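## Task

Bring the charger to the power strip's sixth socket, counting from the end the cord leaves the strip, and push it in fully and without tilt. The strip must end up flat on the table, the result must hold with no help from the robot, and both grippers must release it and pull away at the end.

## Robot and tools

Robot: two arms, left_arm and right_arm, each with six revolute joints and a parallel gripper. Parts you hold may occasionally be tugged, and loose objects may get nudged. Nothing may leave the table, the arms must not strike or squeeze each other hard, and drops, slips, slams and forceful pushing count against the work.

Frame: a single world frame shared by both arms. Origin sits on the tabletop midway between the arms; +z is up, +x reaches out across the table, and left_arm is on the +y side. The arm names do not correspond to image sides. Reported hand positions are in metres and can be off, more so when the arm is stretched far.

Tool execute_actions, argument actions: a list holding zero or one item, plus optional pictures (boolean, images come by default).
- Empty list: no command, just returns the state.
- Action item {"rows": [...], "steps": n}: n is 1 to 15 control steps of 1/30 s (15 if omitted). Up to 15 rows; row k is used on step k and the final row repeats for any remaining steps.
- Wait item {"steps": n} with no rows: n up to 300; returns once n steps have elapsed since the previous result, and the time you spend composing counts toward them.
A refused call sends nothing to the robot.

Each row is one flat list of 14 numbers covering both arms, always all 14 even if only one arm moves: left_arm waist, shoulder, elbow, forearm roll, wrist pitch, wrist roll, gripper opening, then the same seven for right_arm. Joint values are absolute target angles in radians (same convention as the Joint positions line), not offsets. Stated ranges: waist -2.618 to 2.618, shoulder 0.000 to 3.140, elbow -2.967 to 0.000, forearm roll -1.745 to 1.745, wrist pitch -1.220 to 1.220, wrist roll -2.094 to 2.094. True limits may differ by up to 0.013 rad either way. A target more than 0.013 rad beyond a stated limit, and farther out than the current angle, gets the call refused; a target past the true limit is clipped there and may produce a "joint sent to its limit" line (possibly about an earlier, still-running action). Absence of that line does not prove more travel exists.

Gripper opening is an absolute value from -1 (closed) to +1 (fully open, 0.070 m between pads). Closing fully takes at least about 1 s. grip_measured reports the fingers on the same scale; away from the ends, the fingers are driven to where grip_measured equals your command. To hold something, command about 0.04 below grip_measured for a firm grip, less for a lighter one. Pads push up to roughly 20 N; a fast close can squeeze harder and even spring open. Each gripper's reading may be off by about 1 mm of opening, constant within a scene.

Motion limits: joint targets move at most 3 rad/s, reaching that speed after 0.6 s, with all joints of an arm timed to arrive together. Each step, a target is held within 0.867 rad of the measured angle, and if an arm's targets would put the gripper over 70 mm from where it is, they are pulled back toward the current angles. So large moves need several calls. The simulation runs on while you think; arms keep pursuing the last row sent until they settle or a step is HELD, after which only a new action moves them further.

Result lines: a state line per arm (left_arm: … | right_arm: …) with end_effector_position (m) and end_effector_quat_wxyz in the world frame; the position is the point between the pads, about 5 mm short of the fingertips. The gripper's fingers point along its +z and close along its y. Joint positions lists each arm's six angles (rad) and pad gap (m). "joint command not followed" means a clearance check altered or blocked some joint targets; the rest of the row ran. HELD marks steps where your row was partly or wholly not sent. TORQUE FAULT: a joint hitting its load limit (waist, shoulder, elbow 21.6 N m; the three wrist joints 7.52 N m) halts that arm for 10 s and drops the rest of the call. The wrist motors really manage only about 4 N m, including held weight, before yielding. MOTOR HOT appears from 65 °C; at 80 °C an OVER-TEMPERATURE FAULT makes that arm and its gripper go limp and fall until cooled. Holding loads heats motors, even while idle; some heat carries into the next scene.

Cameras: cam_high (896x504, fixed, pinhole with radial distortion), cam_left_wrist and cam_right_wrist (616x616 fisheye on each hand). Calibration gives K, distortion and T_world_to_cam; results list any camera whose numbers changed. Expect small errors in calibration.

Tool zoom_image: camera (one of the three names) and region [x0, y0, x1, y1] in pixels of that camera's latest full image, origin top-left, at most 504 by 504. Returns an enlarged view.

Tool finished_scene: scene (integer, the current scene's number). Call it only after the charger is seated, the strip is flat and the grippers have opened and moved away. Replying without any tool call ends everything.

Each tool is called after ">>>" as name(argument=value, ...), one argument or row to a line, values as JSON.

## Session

>>> execute_actions(
  actions=[],
)

Scene clock: 0.00 s of 5400.00 s.
left_arm: end_effector_position=(+0.0879, -0.0285, +0.2629) grip_measured=+1.00 end_effector_quat_wxyz=(+0.298, +0.210, +0.681, -0.635) | right_arm: end_effector_position=(+0.5713, -0.5527, +0.2967) grip_measured=+1.00 end_effector_quat_wxyz=(+0.664, +0.032, +0.738, -0.115)
Joint positions: left_arm=[-1.367  1.156 -0.435  0.258 -0.635 -1.039  0.07 ] | right_arm=[-0.722  2.236 -2.045  1.57   0.476 -1.746  0.07 ]
camera_calibration (this result's frames):
cam_left_wrist: T_world_to_cam=[[-0.664632, -0.120589, 0.737376, -0.138537], [-0.686147, 0.489141, -0.538464, 0.209531], [-0.295748, -0.863829, -0.40784, 0.230724], [0, 0, 0, 1]] pos_world=[0.119929, 0.0801099, 0.309077]
cam_right_wrist: T_world_to_cam=[[-0.196136, -0.970757, 0.138423, -0.46509], [-0.664667, 0.0278294, -0.746621, 0.612431], [0.720936, -0.238444, -0.650689, -0.227868], [0, 0, 0, 1]] pos_world=[0.48012, -0.522867, 0.373362]

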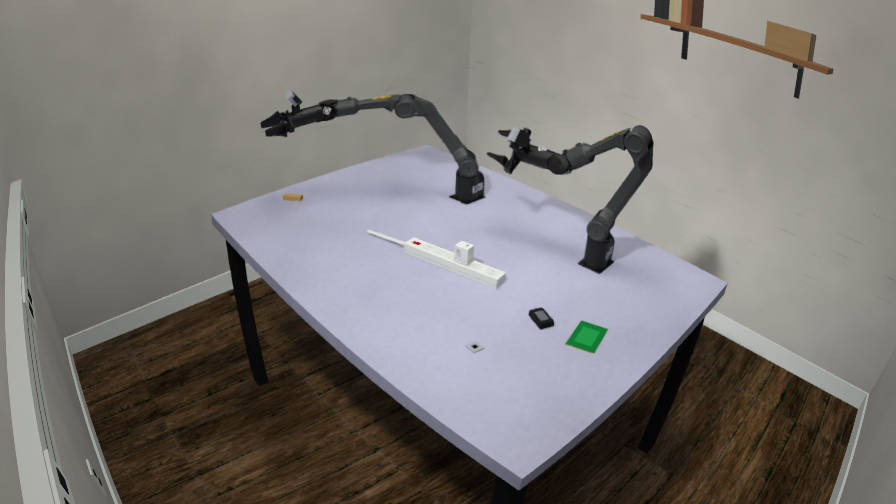

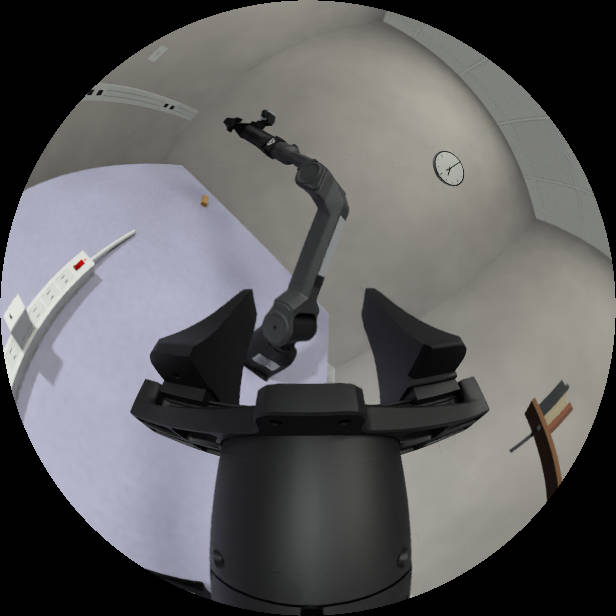

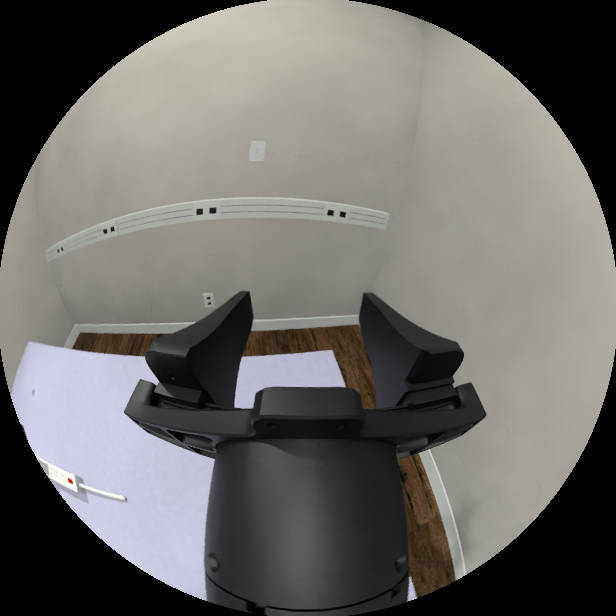

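>>> zoom_image(
  camera="cam_high",
  region=[395, 220, 515, 300],
)

Region (395, 220, 515, 300) of cam_high's 896x504 image, scaled by 4.200, with more detail than that image has.

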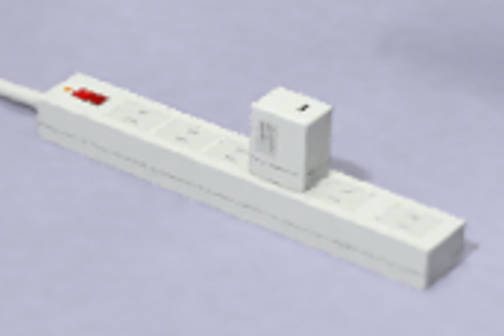

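>>> execute_actions(
  actions=[
    {"rows":[[-0.509,1.702,-1.218,-0.43,0.947,1.141,1,0.5,2.03,-1.613,0,1.2,1.917,1]],"steps":15},
  ],
  pictures=false,
)

>>> execute_actions(
  actions=[
    {"steps":50},
  ],
)

Scene clock: 15.77 s of 5400.00 s.
left_arm: end_effector_position=(+0.2602, -0.0180, +0.2315) grip_measured=+1.00 end_effector_quat_wxyz=(+0.413, +0.120, +0.795, -0.427) | right_arm: end_effector_position=(+0.6139, -0.3294, +0.2439) grip_measured=+1.00 end_effector_quat_wxyz=(+0.582, -0.117, +0.800, +0.084)
Joint positions: left_arm=[-1.04   1.363 -0.734 -0.005 -0.243 -0.647  0.07 ] | right_arm=[-0.435  2.177 -1.92   1.282  0.688 -1.458  0.07 ]
Steps of this call (steps 1 to 90: nothing new was sent; then 12.27 s passed at rest; steps 91 to 105: all 15 steps of this action). Readings (joint positions):
91: left_arm=[-1.367 1.156 -0.435 0.258 -0.635 -1.039] | right_arm=[-0.722 2.236 -2.045 1.570 0.476 -1.746]
92: left_arm=[-1.364 1.157 -0.437 0.256 -0.632 -1.037] | right_arm=[-0.720 2.236 -2.044 1.568 0.478 -1.744]
94: left_arm=[-1.340 1.172 -0.459 0.237 -0.607 -1.012] | right_arm=[-0.698 2.230 -2.033 1.543 0.497 -1.719]
98: left_arm=[-1.233 1.239 -0.558 0.150 -0.495 -0.899] | right_arm=[-0.605 2.210 -1.989 1.450 0.574 -1.626]
105: the state above

Scene clock: 17.43 s of 5400.00 s.
left_arm: end_effector_position=(+0.3257, +0.1018, +0.1203) grip_measured=+1.00 end_effector_quat_wxyz=(+0.169, +0.609, +0.763, -0.135) | right_arm: end_effector_position=(+0.3635, -0.0057, +0.0774) grip_measured=+1.00 end_effector_quat_wxyz=(+0.005, +0.491, +0.871, +0.026)
Joint positions: left_arm=[-0.509  1.702 -1.218 -0.43   0.947  1.141  0.07 ] | right_arm=[ 0.487  2.032 -1.617  0.019  1.193  1.536  0.07 ]
Steps of this call (steps 1 to 50: the robot went on to your last target). Readings (joint positions):
1: left_arm=[-1.013 1.380 -0.758 -0.026 -0.202 -0.606] | right_arm=[-0.411 2.173 -1.911 1.257 0.703 -1.433]
2: left_arm=[-0.987 1.397 -0.782 -0.047 -0.159 -0.563] | right_arm=[-0.385 2.169 -1.902 1.232 0.717 -1.408]
4: left_arm=[-0.935 1.430 -0.829 -0.089 -0.067 -0.472] | right_arm=[-0.335 2.160 -1.885 1.182 0.746 -1.358]
8: left_arm=[-0.834 1.495 -0.922 -0.170 0.145 -0.260] | right_arm=[-0.232 2.145 -1.852 1.074 0.801 -1.250]
50: the state above
camera_calibration (this result's frames):
cam_left_wrist: T_world_to_cam=[[-0.974307, -0.224691, -0.0155048, 0.342396], [-0.223976, 0.959368, 0.171602, -0.0515804], [-0.0236825, 0.170665, -0.985044, 0.230962], [0, 0, 0, 1]] pos_world=[0.327515, 0.0870004, 0.241668]
cam_right_wrist: T_world_to_cam=[[-0.848215, -0.527078, -0.0521537, 0.309834], [-0.450171, 0.665544, 0.595313, 0.117232], [-0.279066, 0.528431, -0.8018, 0.289203], [0, 0, 0, 1]] pos_world=[0.396287, -0.06754, 0.178253]

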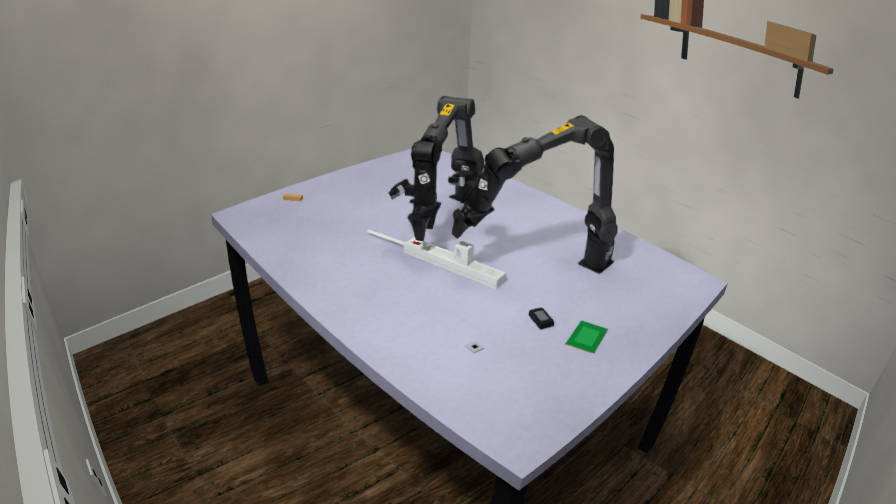

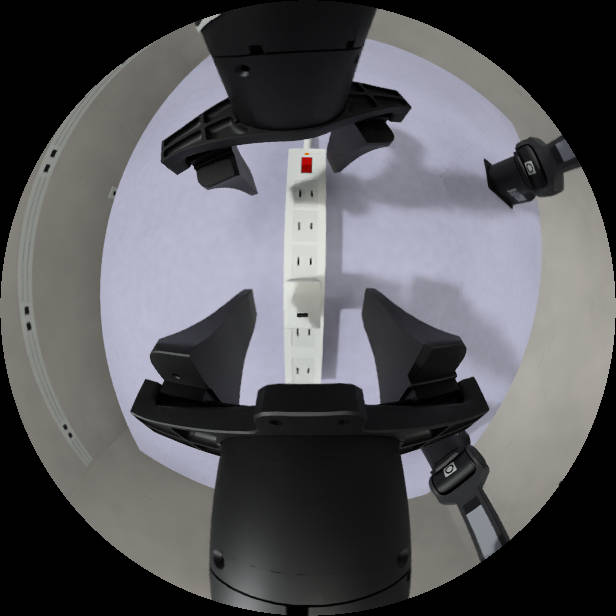

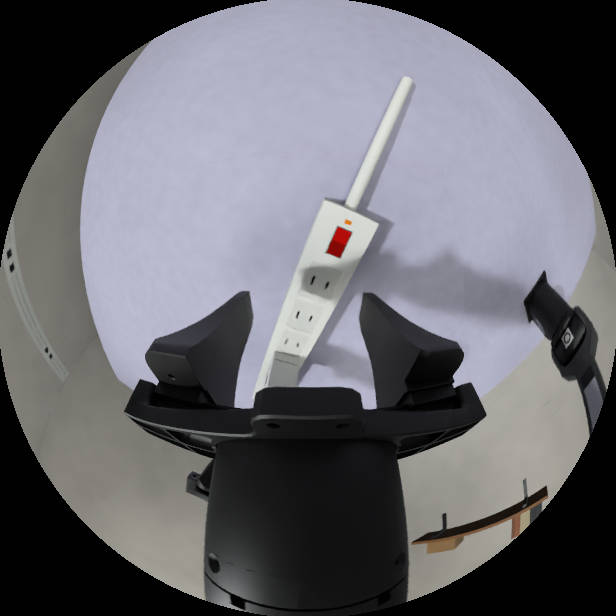

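>>> execute_actions(
  actions=[],
)

>>> zoom_image(
  camera="cam_left_wrist",
  region=[240, 180, 380, 390],
)

Scene clock: 19.07 s of 5400.00 s.
left_arm: end_effector_position=(+0.3257, +0.1018, +0.1203) grip_measured=+1.00 end_effector_quat_wxyz=(+0.169, +0.609, +0.763, -0.135) | right_arm: end_effector_position=(+0.3605, -0.0058, +0.0770) grip_measured=+1.00 end_effector_quat_wxyz=(+0.007, +0.639, +0.769, +0.019)
Joint positions: left_arm=[-0.509  1.702 -1.218 -0.43   0.947  1.141  0.07 ] | right_arm=[ 0.5    2.03  -1.613  0.     1.2    1.917  0.07 ]
Steps of this call (steps 1 to 30: the robot went on to your last target; steps 31 to 49: nothing new was sent). Readings (joint positions):
1: left_arm=[-0.509 1.702 -1.218 -0.430 0.947 1.141] | right_arm=[0.490 2.032 -1.616 0.015 1.194 1.599]
2: left_arm=[-0.509 1.702 -1.218 -0.430 0.947 1.141] | right_arm=[0.492 2.031 -1.616 0.012 1.196 1.655]
4: left_arm=[-0.509 1.702 -1.218 -0.430 0.947 1.141] | right_arm=[0.495 2.031 -1.615 0.007 1.197 1.752]
8: left_arm=[-0.509 1.702 -1.218 -0.430 0.947 1.141] | right_arm=[0.499 2.030 -1.613 0.001 1.200 1.879]
49: the state above
All arms were judged still, so your last target was given up. Only a new action makes them travel on or press farther. Fingers that are still opening or closing keep moving.
camera_calibration (this result's frames):
cam_left_wrist: T_world_to_cam=[[-0.974293, -0.224755, -0.0154078, 0.342386], [-0.224022, 0.959349, 0.171651, -0.0515642], [-0.0237981, 0.17069, -0.985037, 0.230966], [0, 0, 0, 1]] pos_world=[0.327529, 0.0869974, 0.241637]
cam_right_wrist: T_world_to_cam=[[-0.980271, -0.193519, -0.0402443, 0.355881], [-0.179206, 0.78424, 0.594014, 0.0192465], [-0.0833916, 0.589506, -0.803448, 0.218076], [0, 0, 0, 1]] pos_world=[0.370494, -0.0747812, 0.178102]

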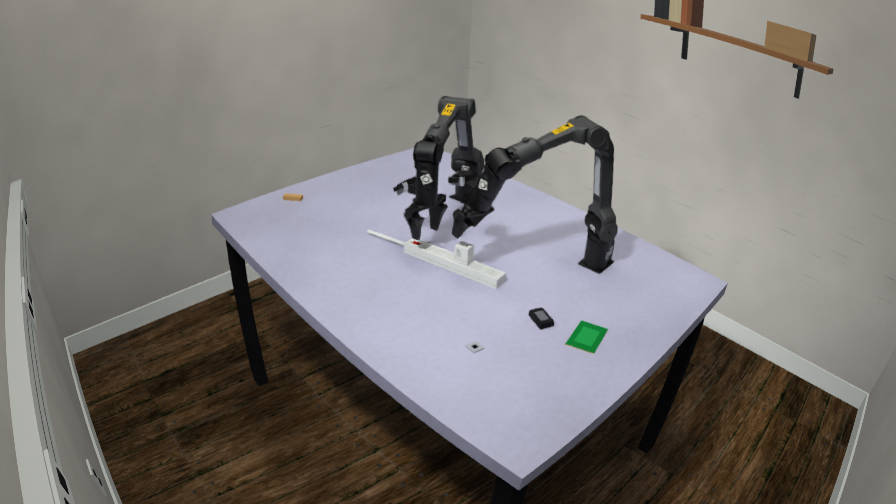

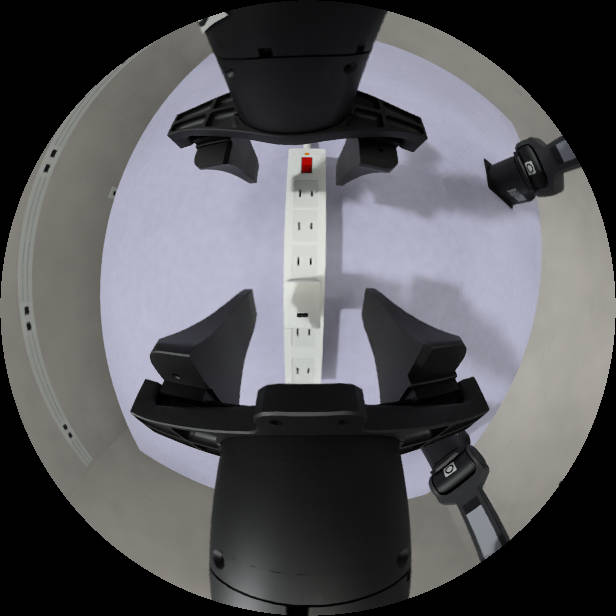

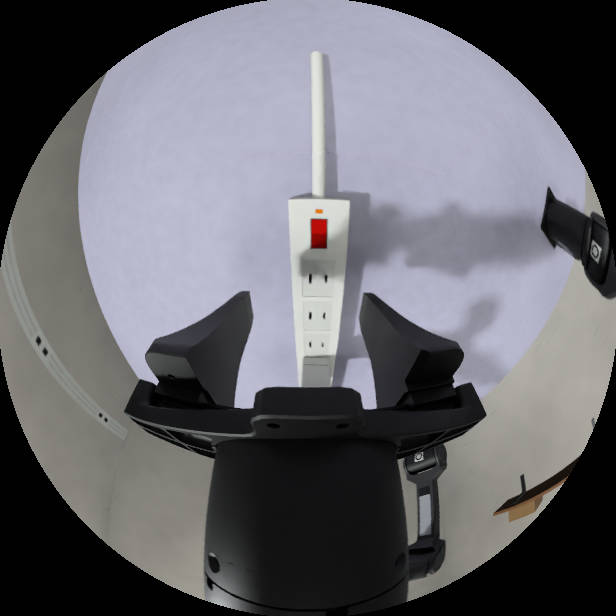

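Region (240, 180, 380, 390) of cam_left_wrist's 616x616 image, scaled by 2.400, with more detail than that image has.

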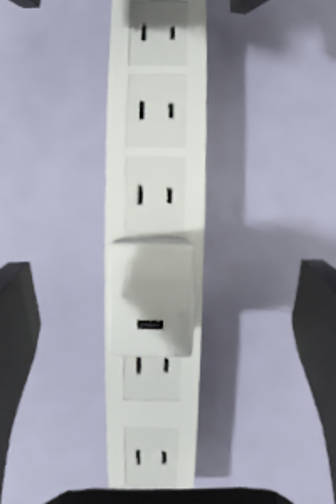

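>>> execute_actions(
  actions=[
    {"rows":[[-0.4704,1.7961,-1.0625,-0.5434,0.7486,1.3541,1,0.5906,2.157,-1.582,0,1.083,1.988,1]],"steps":15},
  ],
  pictures=false,
)

>>> execute_actions(
  actions=[
    {"steps":6},
  ],
)

Scene clock: 33.47 s of 5400.00 s.
left_arm: end_effector_position=(+0.3278, +0.1132, +0.0539) grip_measured=+1.00 end_effector_quat_wxyz=(+0.166, +0.616, +0.758, -0.137) | right_arm: end_effector_position=(+0.3453, +0.0298, +0.0169) grip_measured=+1.00 end_effector_quat_wxyz=(-0.000, +0.632, +0.775, -0.000)
Joint positions: left_arm=[-0.47   1.799 -1.062 -0.544  0.748  1.355  0.07 ] | right_arm=[ 0.592  2.157 -1.581 -0.     1.083  1.989  0.07 ]
Steps of this call (steps 1 to 90: nothing new was sent; then 10.90 s passed at rest; steps 91 to 105: all 15 steps of this action). Readings (joint positions):
91: left_arm=[-0.509 1.702 -1.218 -0.430 0.947 1.141] | right_arm=[0.500 2.030 -1.613 -0.000 1.200 1.917]
92: left_arm=[-0.509 1.703 -1.217 -0.432 0.944 1.143] | right_arm=[0.502 2.032 -1.613 -0.000 1.198 1.919]
94: left_arm=[-0.505 1.713 -1.199 -0.445 0.920 1.167] | right_arm=[0.519 2.055 -1.608 -0.001 1.175 1.933]
98: left_arm=[-0.484 1.764 -1.114 -0.505 0.815 1.283] | right_arm=[0.583 2.147 -1.583 -0.000 1.093 1.982]
105: the state above

Scene clock: 33.67 s of 5400.00 s.
left_arm: end_effector_position=(+0.3280, +0.1131, +0.0545) grip_measured=+1.00 end_effector_quat_wxyz=(+0.167, +0.616, +0.758, -0.137) | right_arm: end_effector_position=(+0.3457, +0.0297, +0.0171) grip_measured=+1.00 end_effector_quat_wxyz=(+0.000, +0.632, +0.775, -0.000)
Joint positions: left_arm=[-0.47   1.798 -1.062 -0.544  0.748  1.354  0.07 ] | right_arm=[ 0.591  2.157 -1.582 -0.     1.083  1.988  0.07 ]
Steps of this call (steps 1 to 6: the robot went on to your last target). Readings (joint positions):
1: left_arm=[-0.470 1.799 -1.062 -0.544 0.748 1.355] | right_arm=[0.591 2.157 -1.581 -0.000 1.083 1.988]
2: left_arm=[-0.470 1.799 -1.062 -0.544 0.748 1.355] | right_arm=[0.591 2.157 -1.581 -0.000 1.083 1.988]
4: left_arm=[-0.470 1.798 -1.062 -0.544 0.748 1.355] | right_arm=[0.591 2.157 -1.581 -0.000 1.083 1.988]
6: the state above
camera_calibration (this result's frames):
cam_left_wrist: T_world_to_cam=[[-0.978064, -0.207837, -0.013956, 0.345383], [-0.207095, 0.962988, 0.172527, -0.0566402], [-0.0224181, 0.171633, -0.984906, 0.163765], [0, 0, 0, 1]] pos_world=[0.329748, 0.0982198, 0.175885]
cam_right_wrist: T_world_to_cam=[[-0.976998, -0.213243, -0.00147171, 0.344599], [-0.174008, 0.793211, 0.583555, 0.0224962], [-0.123272, 0.570389, -0.812072, 0.162288], [0, 0, 0, 1]] pos_world=[0.360592, -0.0369282, 0.119169]

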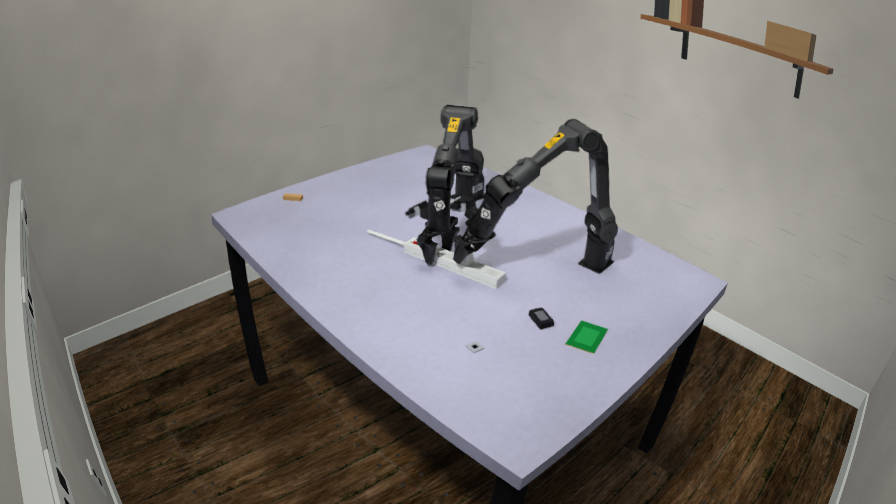

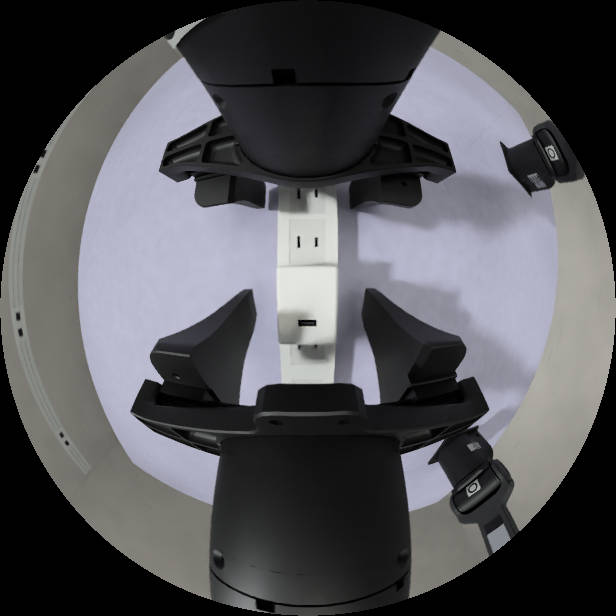

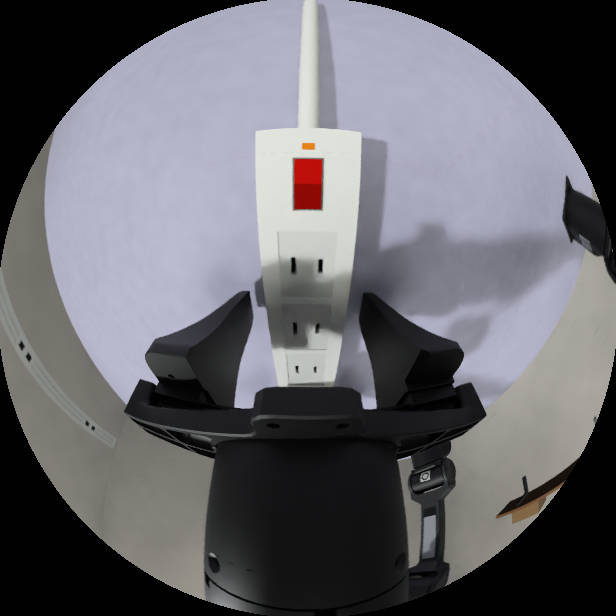

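>>> execute_actions(
  actions=[
    {"rows":[[-0.469,1.7993,-1.067,-0.5434,0.7497,1.3555,0.0,0.5906,2.157,-1.582,0,1.083,1.998,0.4]],"steps":15},
  ],
  pictures=false,
)

>>> execute_actions(
  actions=[
    {"rows":[[-0.469,1.7993,-1.067,-0.5434,0.7497,1.3555,-0.04,0.5906,2.157,-1.582,0,1.083,1.998,0.36],[-0.469,1.7993,-1.067,-0.5434,0.7497,1.3555,-0.07,0.5906,2.157,-1.582,0,1.083,1.998,0.33],[-0.469,1.7993,-1.067,-0.5434,0.7497,1.3555,-0.1,0.5906,2.157,-1.582,0,1.083,1.998,0.3],[-0.469,1.7993,-1.067,-0.5434,0.7497,1.3555,-0.12,0.5906,2.157,-1.582,0,1.083,1.998,0.28],[-0.469,1.7993,-1.067,-0.5434,0.7497,1.3555,-0.14,0.5906,2.157,-1.582,0,1.083,1.998,0.26],[-0.469,1.7993,-1.067,-0.5434,0.7497,1.3555,-0.17,0.5906,2.157,-1.582,0,1.083,1.998,0.24],[-0.469,1.7993,-1.067,-0.5434,0.7497,1.3555,-0.2,0.5906,2.157,-1.582,0,1.083,1.998,0.21],[-0.469,1.7993,-1.067,-0.5434,0.7497,1.3555,-0.23,0.5906,2.157,-1.582,0,1.083,1.998,0.18]],"steps":13},
  ],
)

>>> zoom_image(
  camera="cam_left_wrist",
  region=[268, 180, 348, 280],
)

>>> zoom_image(
  camera="cam_left_wrist",
  region=[268, 280, 348, 380],
)

Scene clock: 43.10 s of 5400.00 s.
left_arm: end_effector_position=(+0.3294, +0.1128, +0.0557) grip_measured=+0.06 end_effector_quat_wxyz=(+0.169, +0.616, +0.757, -0.136) | right_arm: end_effector_position=(+0.3459, +0.0297, +0.0170) grip_measured=+0.40 end_effector_quat_wxyz=(+0.000, +0.636, +0.772, +0.000)
Joint positions: left_arm=[-0.469  1.798 -1.068 -0.543  0.75   1.355  0.037] | right_arm=[ 0.591  2.157 -1.582 -0.     1.083  1.998  0.049]
Steps of this call (steps 1 to 15: the robot went on to your last target; steps 16 to 90: nothing new was sent; then 5.93 s passed at rest; steps 91 to 105: all 15 steps of this action). Readings (joint positions):
91: left_arm=[-0.470 1.796 -1.063 -0.543 0.749 1.354] | right_arm=[0.591 2.157 -1.582 -0.000 1.083 1.988]
92: left_arm=[-0.470 1.797 -1.065 -0.543 0.750 1.354] | right_arm=[0.591 2.157 -1.582 -0.000 1.083 1.990]
94: left_arm=[-0.470 1.797 -1.068 -0.543 0.750 1.354] | right_arm=[0.591 2.157 -1.582 -0.000 1.083 1.998]
98: left_arm=[-0.470 1.797 -1.068 -0.543 0.750 1.354] | right_arm=[0.591 2.157 -1.582 -0.000 1.083 1.998]
105: the state above

Scene clock: 43.53 s of 5400.00 s.
left_arm: end_effector_position=(+0.3293, +0.1129, +0.0553) grip_measured=-0.13 end_effector_quat_wxyz=(+0.168, +0.616, +0.757, -0.136) | right_arm: end_effector_position=(+0.3459, +0.0297, +0.0170) grip_measured=+0.25 end_effector_quat_wxyz=(-0.000, +0.635, +0.772, -0.000)
Joint positions: left_arm=[-0.469  1.799 -1.067 -0.543  0.75   1.356  0.03 ] | right_arm=[ 0.591  2.157 -1.582  0.     1.083  1.998  0.044]
Steps of this call (steps 1 to 13: all 13 steps of this action). Readings (joint positions):
1: left_arm=[-0.469 1.798 -1.068 -0.543 0.750 1.355] | right_arm=[0.591 2.157 -1.582 -0.000 1.083 1.998]
2: left_arm=[-0.469 1.799 -1.067 -0.543 0.750 1.355] | right_arm=[0.591 2.157 -1.582 -0.000 1.083 1.998]
4: left_arm=[-0.469 1.799 -1.067 -0.543 0.750 1.355] | right_arm=[0.591 2.157 -1.582 -0.000 1.083 1.998]
8: left_arm=[-0.469 1.799 -1.067 -0.543 0.750 1.356] | right_arm=[0.591 2.157 -1.582 0.000 1.083 1.998]
13: the state above
camera_calibration (this result's frames):
cam_left_wrist: T_world_to_cam=[[-0.978272, -0.206664, -0.0165771, 0.346706], [-0.206415, 0.963351, 0.171314, -0.0565393], [-0.0194349, 0.171014, -0.985077, 0.163641], [0, 0, 0, 1]] pos_world=[0.330682, 0.0981338, 0.176633]
cam_right_wrist: T_world_to_cam=[[-0.979065, -0.203544, -0.00150404, 0.345148], [-0.166146, 0.794862, 0.583601, 0.0198114], [-0.117593, 0.571633, -0.812039, 0.160234], [0, 0, 0, 1]] pos_world=[0.360056, -0.0370893, 0.119073]

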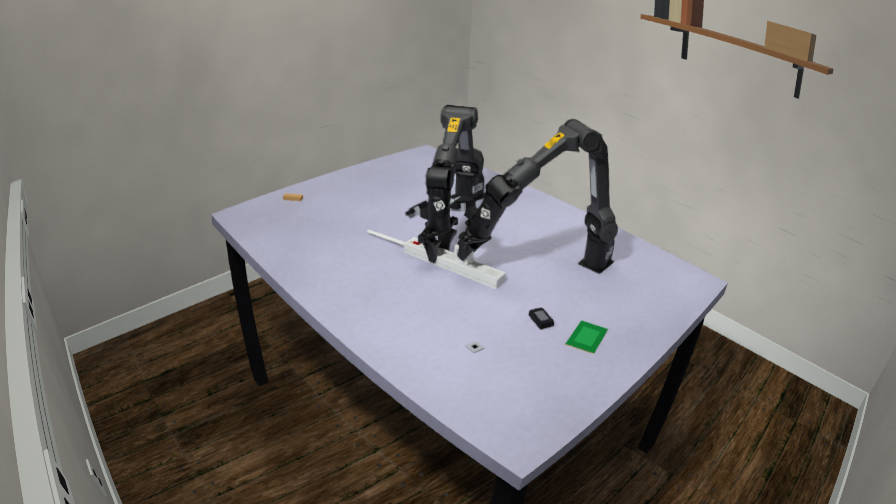

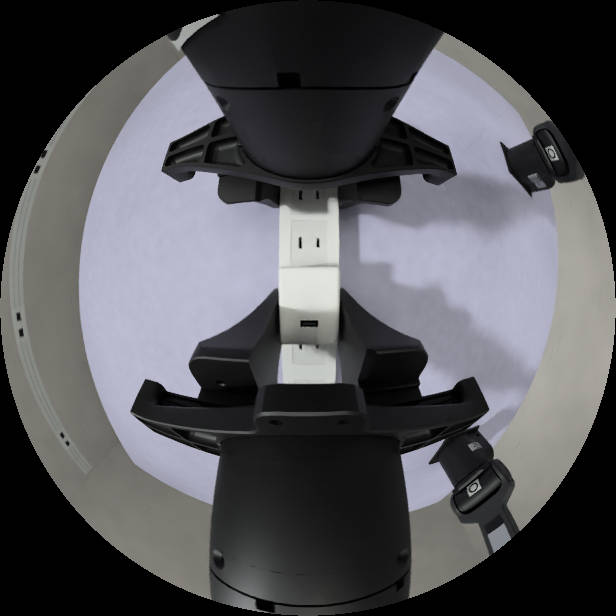

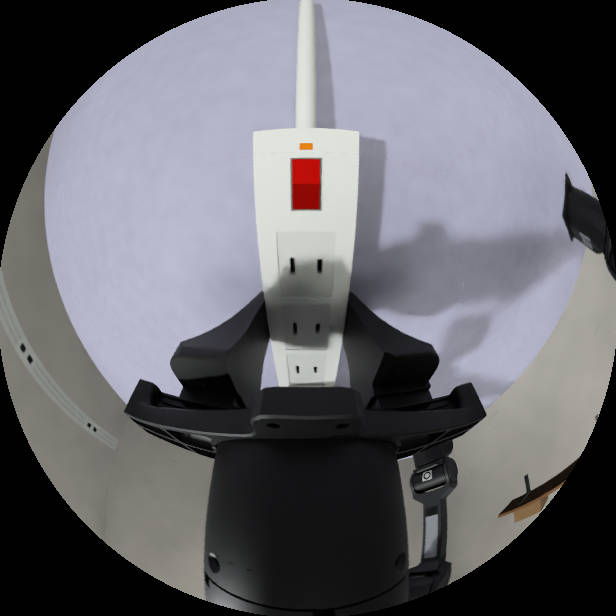

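Region (268, 180, 348, 280) of cam_left_wrist's 616x616 image, scaled by 5.040, with more detail than that image has; it fills the left 403 columns of this view, and the rest is white.

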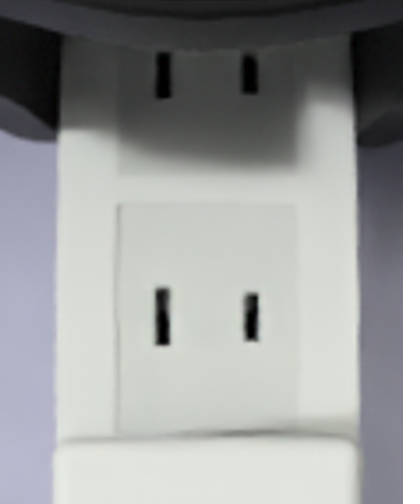

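Region (268, 280, 348, 380) of cam_left_wrist's 616x616 image, scaled by 5.040, with more detail than that image has; it fills the left 403 columns of this view, and the rest is white.

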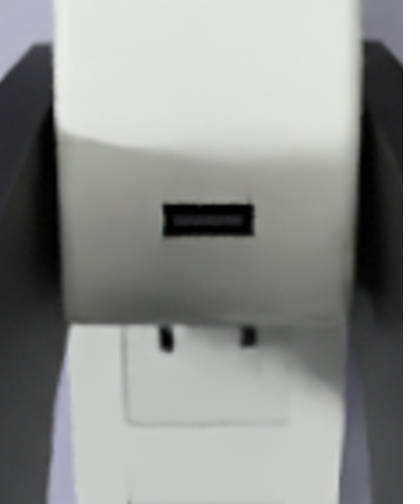

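>>> execute_actions(
  actions=[
    {"rows":[[-0.469,1.7975,-1.069,-0.5415,0.753,1.3528,-0.21,0.5906,2.16,-1.582,0,1.083,1.998,0.18],[-0.469,1.7975,-1.069,-0.5415,0.753,1.3528,-0.21,0.5906,2.16,-1.582,0,1.083,1.998,0.18],[-0.469,1.7975,-1.069,-0.5415,0.753,1.3528,-0.21,0.5906,2.16,-1.582,0,1.083,1.998,0.18],[-0.469,1.7957,-1.0711,-0.5395,0.7563,1.3501,-0.21,0.5906,2.16,-1.582,0,1.083,1.998,0.18],[-0.469,1.7957,-1.0711,-0.5395,0.7563,1.3501,-0.21,0.5906,2.16,-1.582,0,1.083,1.998,0.18],[-0.469,1.7957,-1.0711,-0.5395,0.7563,1.3501,-0.21,0.5906,2.16,-1.582,0,1.083,1.998,0.18],[-0.469,1.794,-1.0731,-0.5376,0.7596,1.3474,-0.21,0.5906,2.16,-1.582,0,1.083,1.998,0.18],[-0.469,1.794,-1.0731,-0.5376,0.7596,1.3474,-0.21,0.5906,2.16,-1.582,0,1.083,1.998,0.18],[-0.469,1.794,-1.0731,-0.5376,0.7596,1.3474,-0.21,0.5906,2.16,-1.582,0,1.083,1.998,0.18],[-0.469,1.7922,-1.0752,-0.5357,0.7629,1.3447,-0.21,0.5906,2.16,-1.582,0,1.083,1.998,0.18],[-0.469,1.7922,-1.0752,-0.5357,0.7629,1.3447,-0.21,0.5906,2.16,-1.582,0,1.083,1.998,0.18],[-0.469,1.7922,-1.0752,-0.5357,0.7629,1.3447,-0.21,0.5906,2.16,-1.582,0,1.083,1.998,0.18],[-0.469,1.7904,-1.0772,-0.5338,0.7662,1.342,-0.21,0.5906,2.16,-1.582,0,1.083,1.998,0.18]],"steps":15},
  ],
  pictures=false,
)

>>> execute_actions(
  actions=[
    {"rows":[[-0.469,1.7886,-1.0792,-0.5318,0.7695,1.3393,-0.21,0.5906,2.159,-1.582,0,1.083,1.998,0.18],[-0.469,1.7886,-1.0792,-0.5318,0.7695,1.3393,-0.21,0.5906,2.159,-1.582,0,1.083,1.998,0.18],[-0.469,1.7868,-1.0813,-0.5299,0.7728,1.3366,-0.21,0.5906,2.159,-1.582,0,1.083,1.998,0.18],[-0.469,1.7868,-1.0813,-0.5299,0.7728,1.3366,-0.21,0.5906,2.159,-1.582,0,1.083,1.998,0.18],[-0.469,1.7851,-1.0833,-0.528,0.7761,1.3339,-0.21,0.5906,2.159,-1.582,0,1.083,1.998,0.18],[-0.469,1.7851,-1.0833,-0.528,0.7761,1.3339,-0.21,0.5906,2.159,-1.582,0,1.083,1.998,0.18],[-0.469,1.7833,-1.0854,-0.526,0.7794,1.3312,-0.21,0.5906,2.159,-1.582,0,1.083,1.998,0.18],[-0.469,1.7833,-1.0854,-0.526,0.7794,1.3312,-0.21,0.5906,2.159,-1.582,0,1.083,1.998,0.18],[-0.469,1.7815,-1.0874,-0.5241,0.7827,1.3285,-0.21,0.5906,2.159,-1.582,0,1.083,1.998,0.18],[-0.469,1.7815,-1.0874,-0.5241,0.7827,1.3285,-0.21,0.5906,2.159,-1.582,0,1.083,1.998,0.18],[-0.469,1.7797,-1.0894,-0.5222,0.786,1.3258,-0.21,0.5906,2.158,-1.582,0,1.083,1.998,0.18],[-0.469,1.7797,-1.0894,-0.5222,0.786,1.3258,-0.21,0.5906,2.158,-1.582,0,1.083,1.998,0.18],[-0.469,1.7779,-1.0915,-0.5202,0.7893,1.3231,-0.21,0.5906,2.157,-1.582,0,1.083,1.998,0.18]],"steps":15},
  ],
  pictures=false,
)

>>> execute_actions(
  actions=[
    {"steps":20},
  ],
)

>>> zoom_image(
  camera="cam_left_wrist",
  region=[268, 180, 348, 280],
)

>>> zoom_image(
  camera="cam_left_wrist",
  region=[268, 280, 348, 380],
)

Scene clock: 60.10 s of 5400.00 s.
left_arm: end_effector_position=(+0.3291, +0.1133, +0.0576) grip_measured=-0.13 end_effector_quat_wxyz=(+0.165, +0.616, +0.758, -0.137) | right_arm: end_effector_position=(+0.3457, +0.0300, +0.0173) grip_measured=+0.25 end_effector_quat_wxyz=(-0.001, +0.636, +0.772, -0.000)
Joint positions: left_arm=[-0.469  1.796 -1.076 -0.532  0.764  1.342  0.03 ] | right_arm=[ 0.591  2.157 -1.584  0.001  1.085  1.998  0.044]
Steps of this call (steps 1 to 15: the robot went on to your last target; steps 16 to 90: nothing new was sent; then 13.07 s passed at rest; steps 91 to 105: all 15 steps of this action). Readings (joint positions):
91: left_arm=[-0.469 1.799 -1.067 -0.543 0.750 1.355] | right_arm=[0.591 2.157 -1.582 0.000 1.083 1.998]
92: left_arm=[-0.469 1.799 -1.068 -0.543 0.751 1.354] | right_arm=[0.591 2.158 -1.582 0.000 1.084 1.998]
94: left_arm=[-0.469 1.799 -1.068 -0.542 0.751 1.353] | right_arm=[0.591 2.158 -1.583 0.000 1.084 1.998]
98: left_arm=[-0.469 1.799 -1.071 -0.538 0.756 1.348] | right_arm=[0.591 2.158 -1.583 0.001 1.084 1.998]
105: the state above

Scene clock: 60.60 s of 5400.00 s.
left_arm: end_effector_position=(+0.3293, +0.1128, +0.0688) grip_measured=-0.13 end_effector_quat_wxyz=(+0.169, +0.616, +0.757, -0.137) | right_arm: end_effector_position=(+0.3461, +0.0299, +0.0165) grip_measured=+0.25 end_effector_quat_wxyz=(+0.000, +0.636, +0.772, +0.000)
Joint positions: left_arm=[-0.468  1.774 -1.092 -0.52   0.792  1.323  0.03 ] | right_arm=[ 0.591  2.159 -1.583 -0.     1.082  1.999  0.044]
Steps of this call (steps 1 to 15: all 15 steps of this action). Readings (joint positions):
1: left_arm=[-0.469 1.796 -1.076 -0.532 0.765 1.342] | right_arm=[0.591 2.157 -1.584 0.001 1.085 1.998]
2: left_arm=[-0.469 1.795 -1.077 -0.531 0.767 1.340] | right_arm=[0.591 2.157 -1.584 0.001 1.085 1.998]
4: left_arm=[-0.468 1.792 -1.080 -0.528 0.772 1.337] | right_arm=[0.591 2.156 -1.584 0.001 1.085 1.998]
8: left_arm=[-0.468 1.786 -1.084 -0.524 0.779 1.332] | right_arm=[0.591 2.157 -1.584 0.001 1.085 1.998]
15: the state above

Scene clock: 61.27 s of 5400.00 s.
left_arm: end_effector_position=(+0.3296, +0.1126, +0.0676) grip_measured=-0.13 end_effector_quat_wxyz=(+0.169, +0.616, +0.757, -0.137) | right_arm: end_effector_position=(+0.3462, +0.0297, +0.0166) grip_measured=+0.25 end_effector_quat_wxyz=(+0.000, +0.636, +0.772, +0.000)
Joint positions: left_arm=[-0.469  1.777 -1.092 -0.52   0.789  1.323  0.03 ] | right_arm=[ 0.59   2.158 -1.582 -0.     1.082  1.998  0.044]
Steps of this call (steps 1 to 15: the robot went on to your last target; steps 16 to 20: nothing new was sent). Readings (joint positions):
1: left_arm=[-0.468 1.774 -1.092 -0.520 0.792 1.323] | right_arm=[0.591 2.159 -1.583 -0.000 1.082 1.999]
2: left_arm=[-0.468 1.774 -1.092 -0.520 0.792 1.323] | right_arm=[0.591 2.159 -1.583 -0.000 1.082 1.999]
4: left_arm=[-0.468 1.774 -1.092 -0.520 0.792 1.323] | right_arm=[0.591 2.158 -1.583 -0.000 1.082 1.999]
8: left_arm=[-0.469 1.774 -1.092 -0.520 0.791 1.323] | right_arm=[0.591 2.158 -1.582 -0.000 1.082 1.999]
20: the state above
All arms were judged still, so your last target was given up. Only a new action makes them travel on or press farther. Fingers that are still opening or closing keep moving.
camera_calibration (this result's frames):
cam_left_wrist: T_world_to_cam=[[-0.978166, -0.207118, -0.0171392, 0.347205], [-0.206981, 0.963438, 0.170135, -0.058031], [-0.0187254, 0.169968, -0.985272, 0.175742], [0, 0, 0, 1]] pos_world=[0.330904, 0.0979514, 0.188977]
cam_right_wrist: T_world_to_cam=[[-0.979151, -0.20312, -0.00223243, 0.345472], [-0.166215, 0.794831, 0.583624, 0.020087], [-0.116771, 0.571827, -0.812021, 0.159699], [0, 0, 0, 1]] pos_world=[0.360256, -0.0371137, 0.118727]

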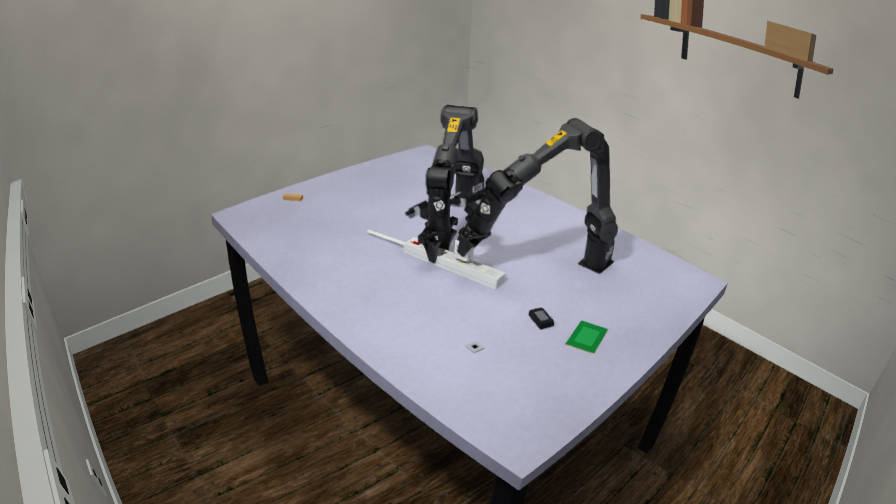

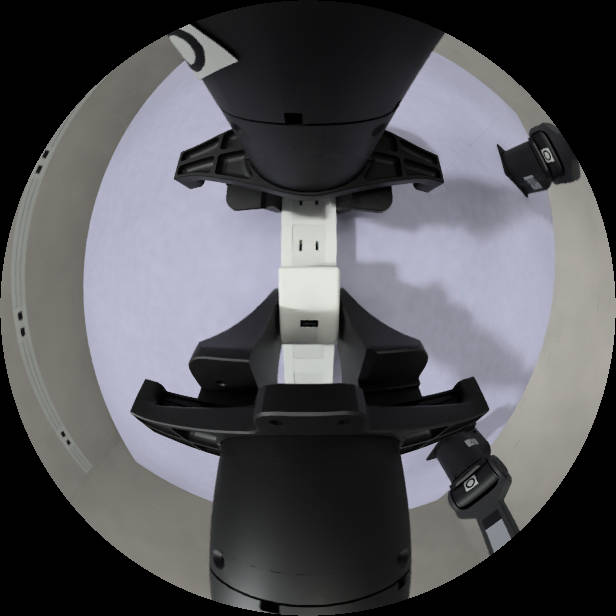

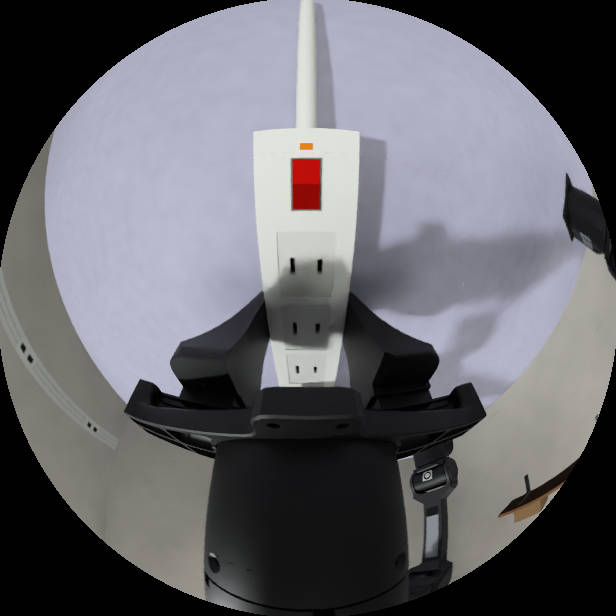

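Region (268, 180, 348, 280) of cam_left_wrist's 616x616 image, scaled by 5.040, with more detail than that image has; it fills the left 403 columns of this view, and the rest is white.

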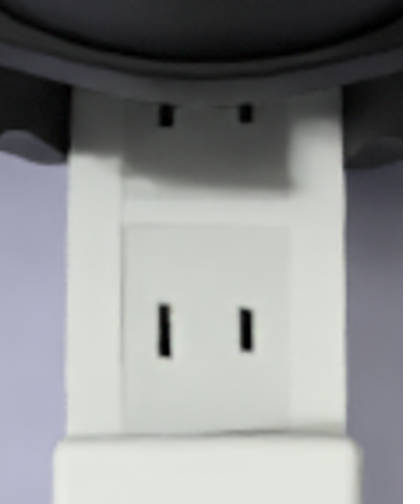

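Region (268, 280, 348, 380) of cam_left_wrist's 616x616 image, scaled by 5.040, with more detail than that image has; it fills the left 403 columns of this view, and the rest is white.

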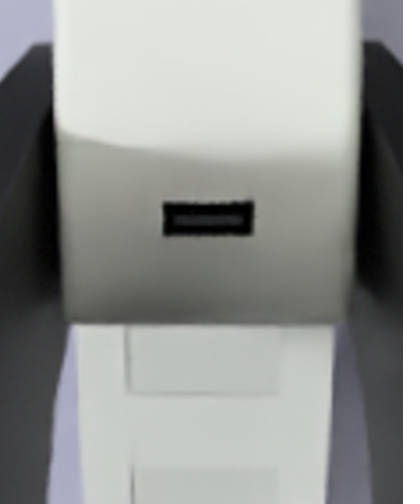

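>>> execute_actions(
  actions=[
    {"rows":[[-0.469,1.7743,-1.0956,-0.5164,0.7959,1.3177,-0.21,0.5906,2.157,-1.582,0,1.083,1.998,0.18],[-0.469,1.7743,-1.0956,-0.5164,0.7959,1.3177,-0.21,0.5906,2.157,-1.582,0,1.083,1.998,0.18],[-0.469,1.77,-1.1,-0.511,0.804,1.31,-0.21,0.5906,2.157,-1.582,0,1.083,1.998,0.18],[-0.469,1.77,-1.1,-0.511,0.804,1.31,-0.21,0.5906,2.157,-1.582,0,1.083,1.998,0.18],[-0.469,1.7548,-1.118,-0.495,0.832,1.288,-0.21,0.5906,2.157,-1.582,0,1.083,1.998,0.18]],"steps":10},
  ],
  pictures=false,
)

>>> execute_actions(
  actions=[
    {"rows":[[-0.0777,1.6134,-0.9084,-0.5401,0.9379,1.6976,-0.21,0.5906,2.157,-1.582,0,1.083,1.998,0.18]],"steps":15},
  ],
  pictures=false,
)

>>> execute_actions(
  actions=[
    {"steps":20},
  ],
)

>>> zoom_image(
  camera="cam_left_wrist",
  region=[268, 180, 348, 280],
)

>>> zoom_image(
  camera="cam_left_wrist",
  region=[268, 110, 348, 210],
)

Scene clock: 80.57 s of 5400.00 s.
left_arm: end_effector_position=(+0.3295, +0.1132, +0.0811) grip_measured=-0.13 end_effector_quat_wxyz=(+0.169, +0.616, +0.757, -0.136) | right_arm: end_effector_position=(+0.3456, +0.0297, +0.0169) grip_measured=+0.25 end_effector_quat_wxyz=(-0.000, +0.635, +0.772, -0.000)
Joint positions: left_arm=[-0.469  1.754 -1.12  -0.494  0.834  1.287  0.03 ] | right_arm=[ 0.591  2.157 -1.582  0.     1.083  1.998  0.044]
Steps of this call (steps 1 to 90: nothing new was sent; then 15.97 s passed at rest; steps 91 to 100: all 10 steps of this action). Readings (joint positions):
91: left_arm=[-0.469 1.778 -1.091 -0.520 0.789 1.323] | right_arm=[0.591 2.157 -1.582 -0.000 1.083 1.998]
92: left_arm=[-0.469 1.777 -1.092 -0.518 0.792 1.322] | right_arm=[0.591 2.157 -1.582 -0.000 1.083 1.998]
94: left_arm=[-0.469 1.774 -1.097 -0.513 0.800 1.316] | right_arm=[0.591 2.157 -1.582 0.000 1.083 1.998]
98: left_arm=[-0.469 1.758 -1.116 -0.496 0.831 1.290] | right_arm=[0.591 2.157 -1.582 0.000 1.083 1.998]
100: the state above

Scene clock: 81.07 s of 5400.00 s.
left_arm: end_effector_position=(+0.3067, +0.2281, +0.0754) grip_measured=-0.13 end_effector_quat_wxyz=(+0.167, +0.616, +0.758, -0.136) | right_arm: end_effector_position=(+0.3456, +0.0297, +0.0169) grip_measured=+0.25 end_effector_quat_wxyz=(-0.000, +0.635, +0.772, -0.000)
Joint positions: left_arm=[-0.098  1.62  -0.919 -0.537  0.932  1.676  0.03 ] | right_arm=[ 0.591  2.157 -1.582  0.     1.083  1.998  0.044]
Steps of this call (steps 1 to 15: all 15 steps of this action). Readings (joint positions):
1: left_arm=[-0.469 1.754 -1.120 -0.494 0.833 1.287] | right_arm=[0.591 2.157 -1.582 0.000 1.083 1.998]
2: left_arm=[-0.466 1.753 -1.118 -0.495 0.833 1.289] | right_arm=[0.591 2.157 -1.582 0.000 1.083 1.998]
4: left_arm=[-0.443 1.746 -1.105 -0.497 0.839 1.315] | right_arm=[0.591 2.157 -1.582 0.000 1.083 1.998]
8: left_arm=[-0.329 1.705 -1.044 -0.511 0.870 1.434] | right_arm=[0.591 2.157 -1.582 0.000 1.083 1.998]
15: the state above

Scene clock: 81.73 s of 5400.00 s.
left_arm: end_effector_position=(+0.3043, +0.2328, +0.0754) grip_measured=-0.13 end_effector_quat_wxyz=(+0.168, +0.616, +0.757, -0.137) | right_arm: end_effector_position=(+0.3457, +0.0297, +0.0169) grip_measured=+0.25 end_effector_quat_wxyz=(-0.000, +0.635, +0.772, -0.000)
Joint positions: left_arm=[-0.078  1.613 -0.908 -0.54   0.938  1.698  0.03 ] | right_arm=[ 0.591  2.157 -1.582  0.     1.083  1.998  0.044]
Steps of this call (steps 1 to 20: the robot went on to your last target). Readings (joint positions):
1: left_arm=[-0.085 1.616 -0.913 -0.538 0.936 1.689] | right_arm=[0.591 2.157 -1.582 0.000 1.083 1.998]
2: left_arm=[-0.078 1.613 -0.909 -0.539 0.938 1.696] | right_arm=[0.591 2.157 -1.582 0.000 1.083 1.998]
4: left_arm=[-0.077 1.613 -0.908 -0.540 0.938 1.699] | right_arm=[0.591 2.157 -1.582 0.000 1.083 1.998]
8: left_arm=[-0.078 1.613 -0.908 -0.540 0.938 1.698] | right_arm=[0.591 2.157 -1.582 0.000 1.083 1.998]
20: the state above
camera_calibration (this result's frames):
cam_left_wrist: T_world_to_cam=[[-0.978201, -0.207024, -0.0162165, 0.34741], [-0.206703, 0.963245, 0.171559, -0.180496], [-0.0198964, 0.171171, -0.98504, 0.162608], [0, 0, 0, 1]] pos_world=[0.305763, 0.21795, 0.196775]
cam_right_wrist: T_world_to_cam=[[-0.979047, -0.203634, -0.000974241, 0.344937], [-0.165933, 0.794993, 0.583483, 0.0197217], [-0.118042, 0.571419, -0.812124, 0.160307], [0, 0, 0, 1]] pos_world=[0.359905, -0.0370402, 0.119018]

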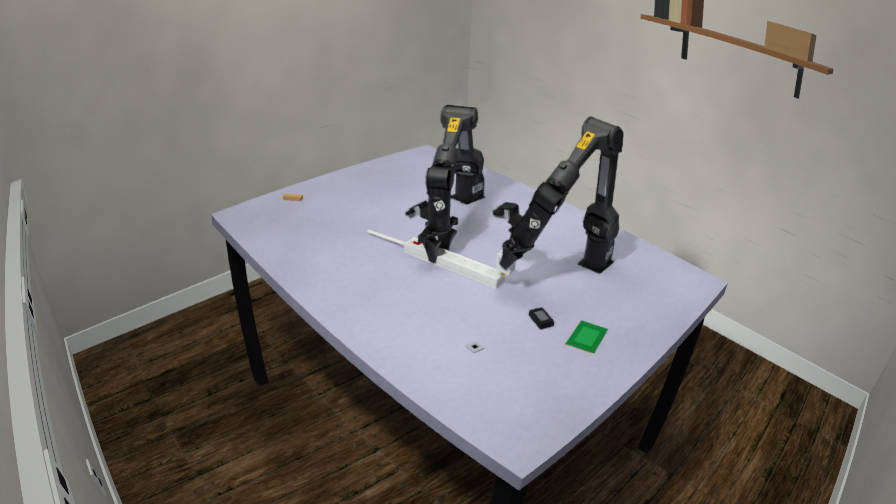

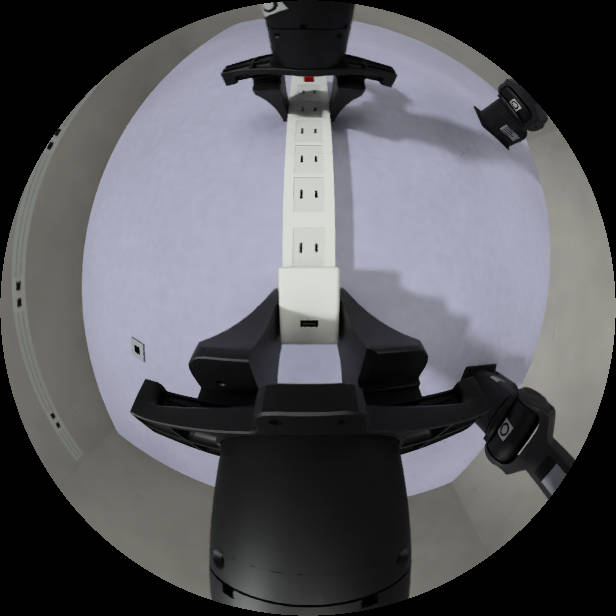

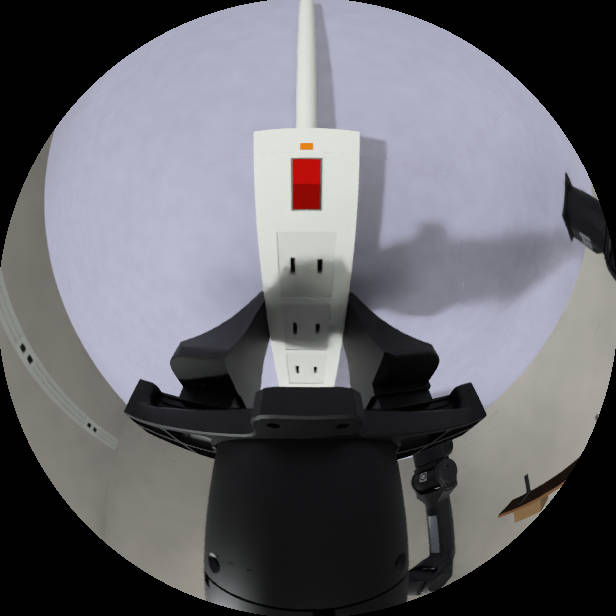

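Region (268, 180, 348, 280) of cam_left_wrist's 616x616 image, scaled by 5.040, with more detail than that image has; it fills the left 403 columns of this view, and the rest is white.

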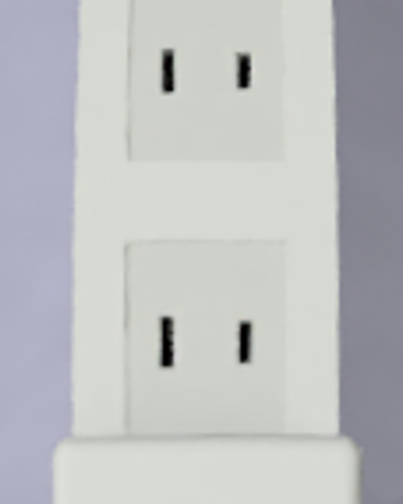

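Region (268, 110, 348, 210) of cam_left_wrist's 616x616 image, scaled by 5.040, with more detail than that image has; it fills the left 403 columns of this view, and the rest is white.

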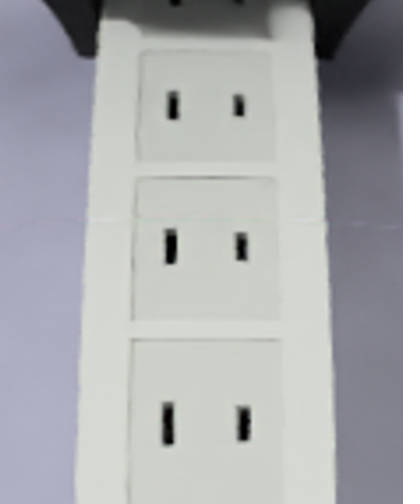

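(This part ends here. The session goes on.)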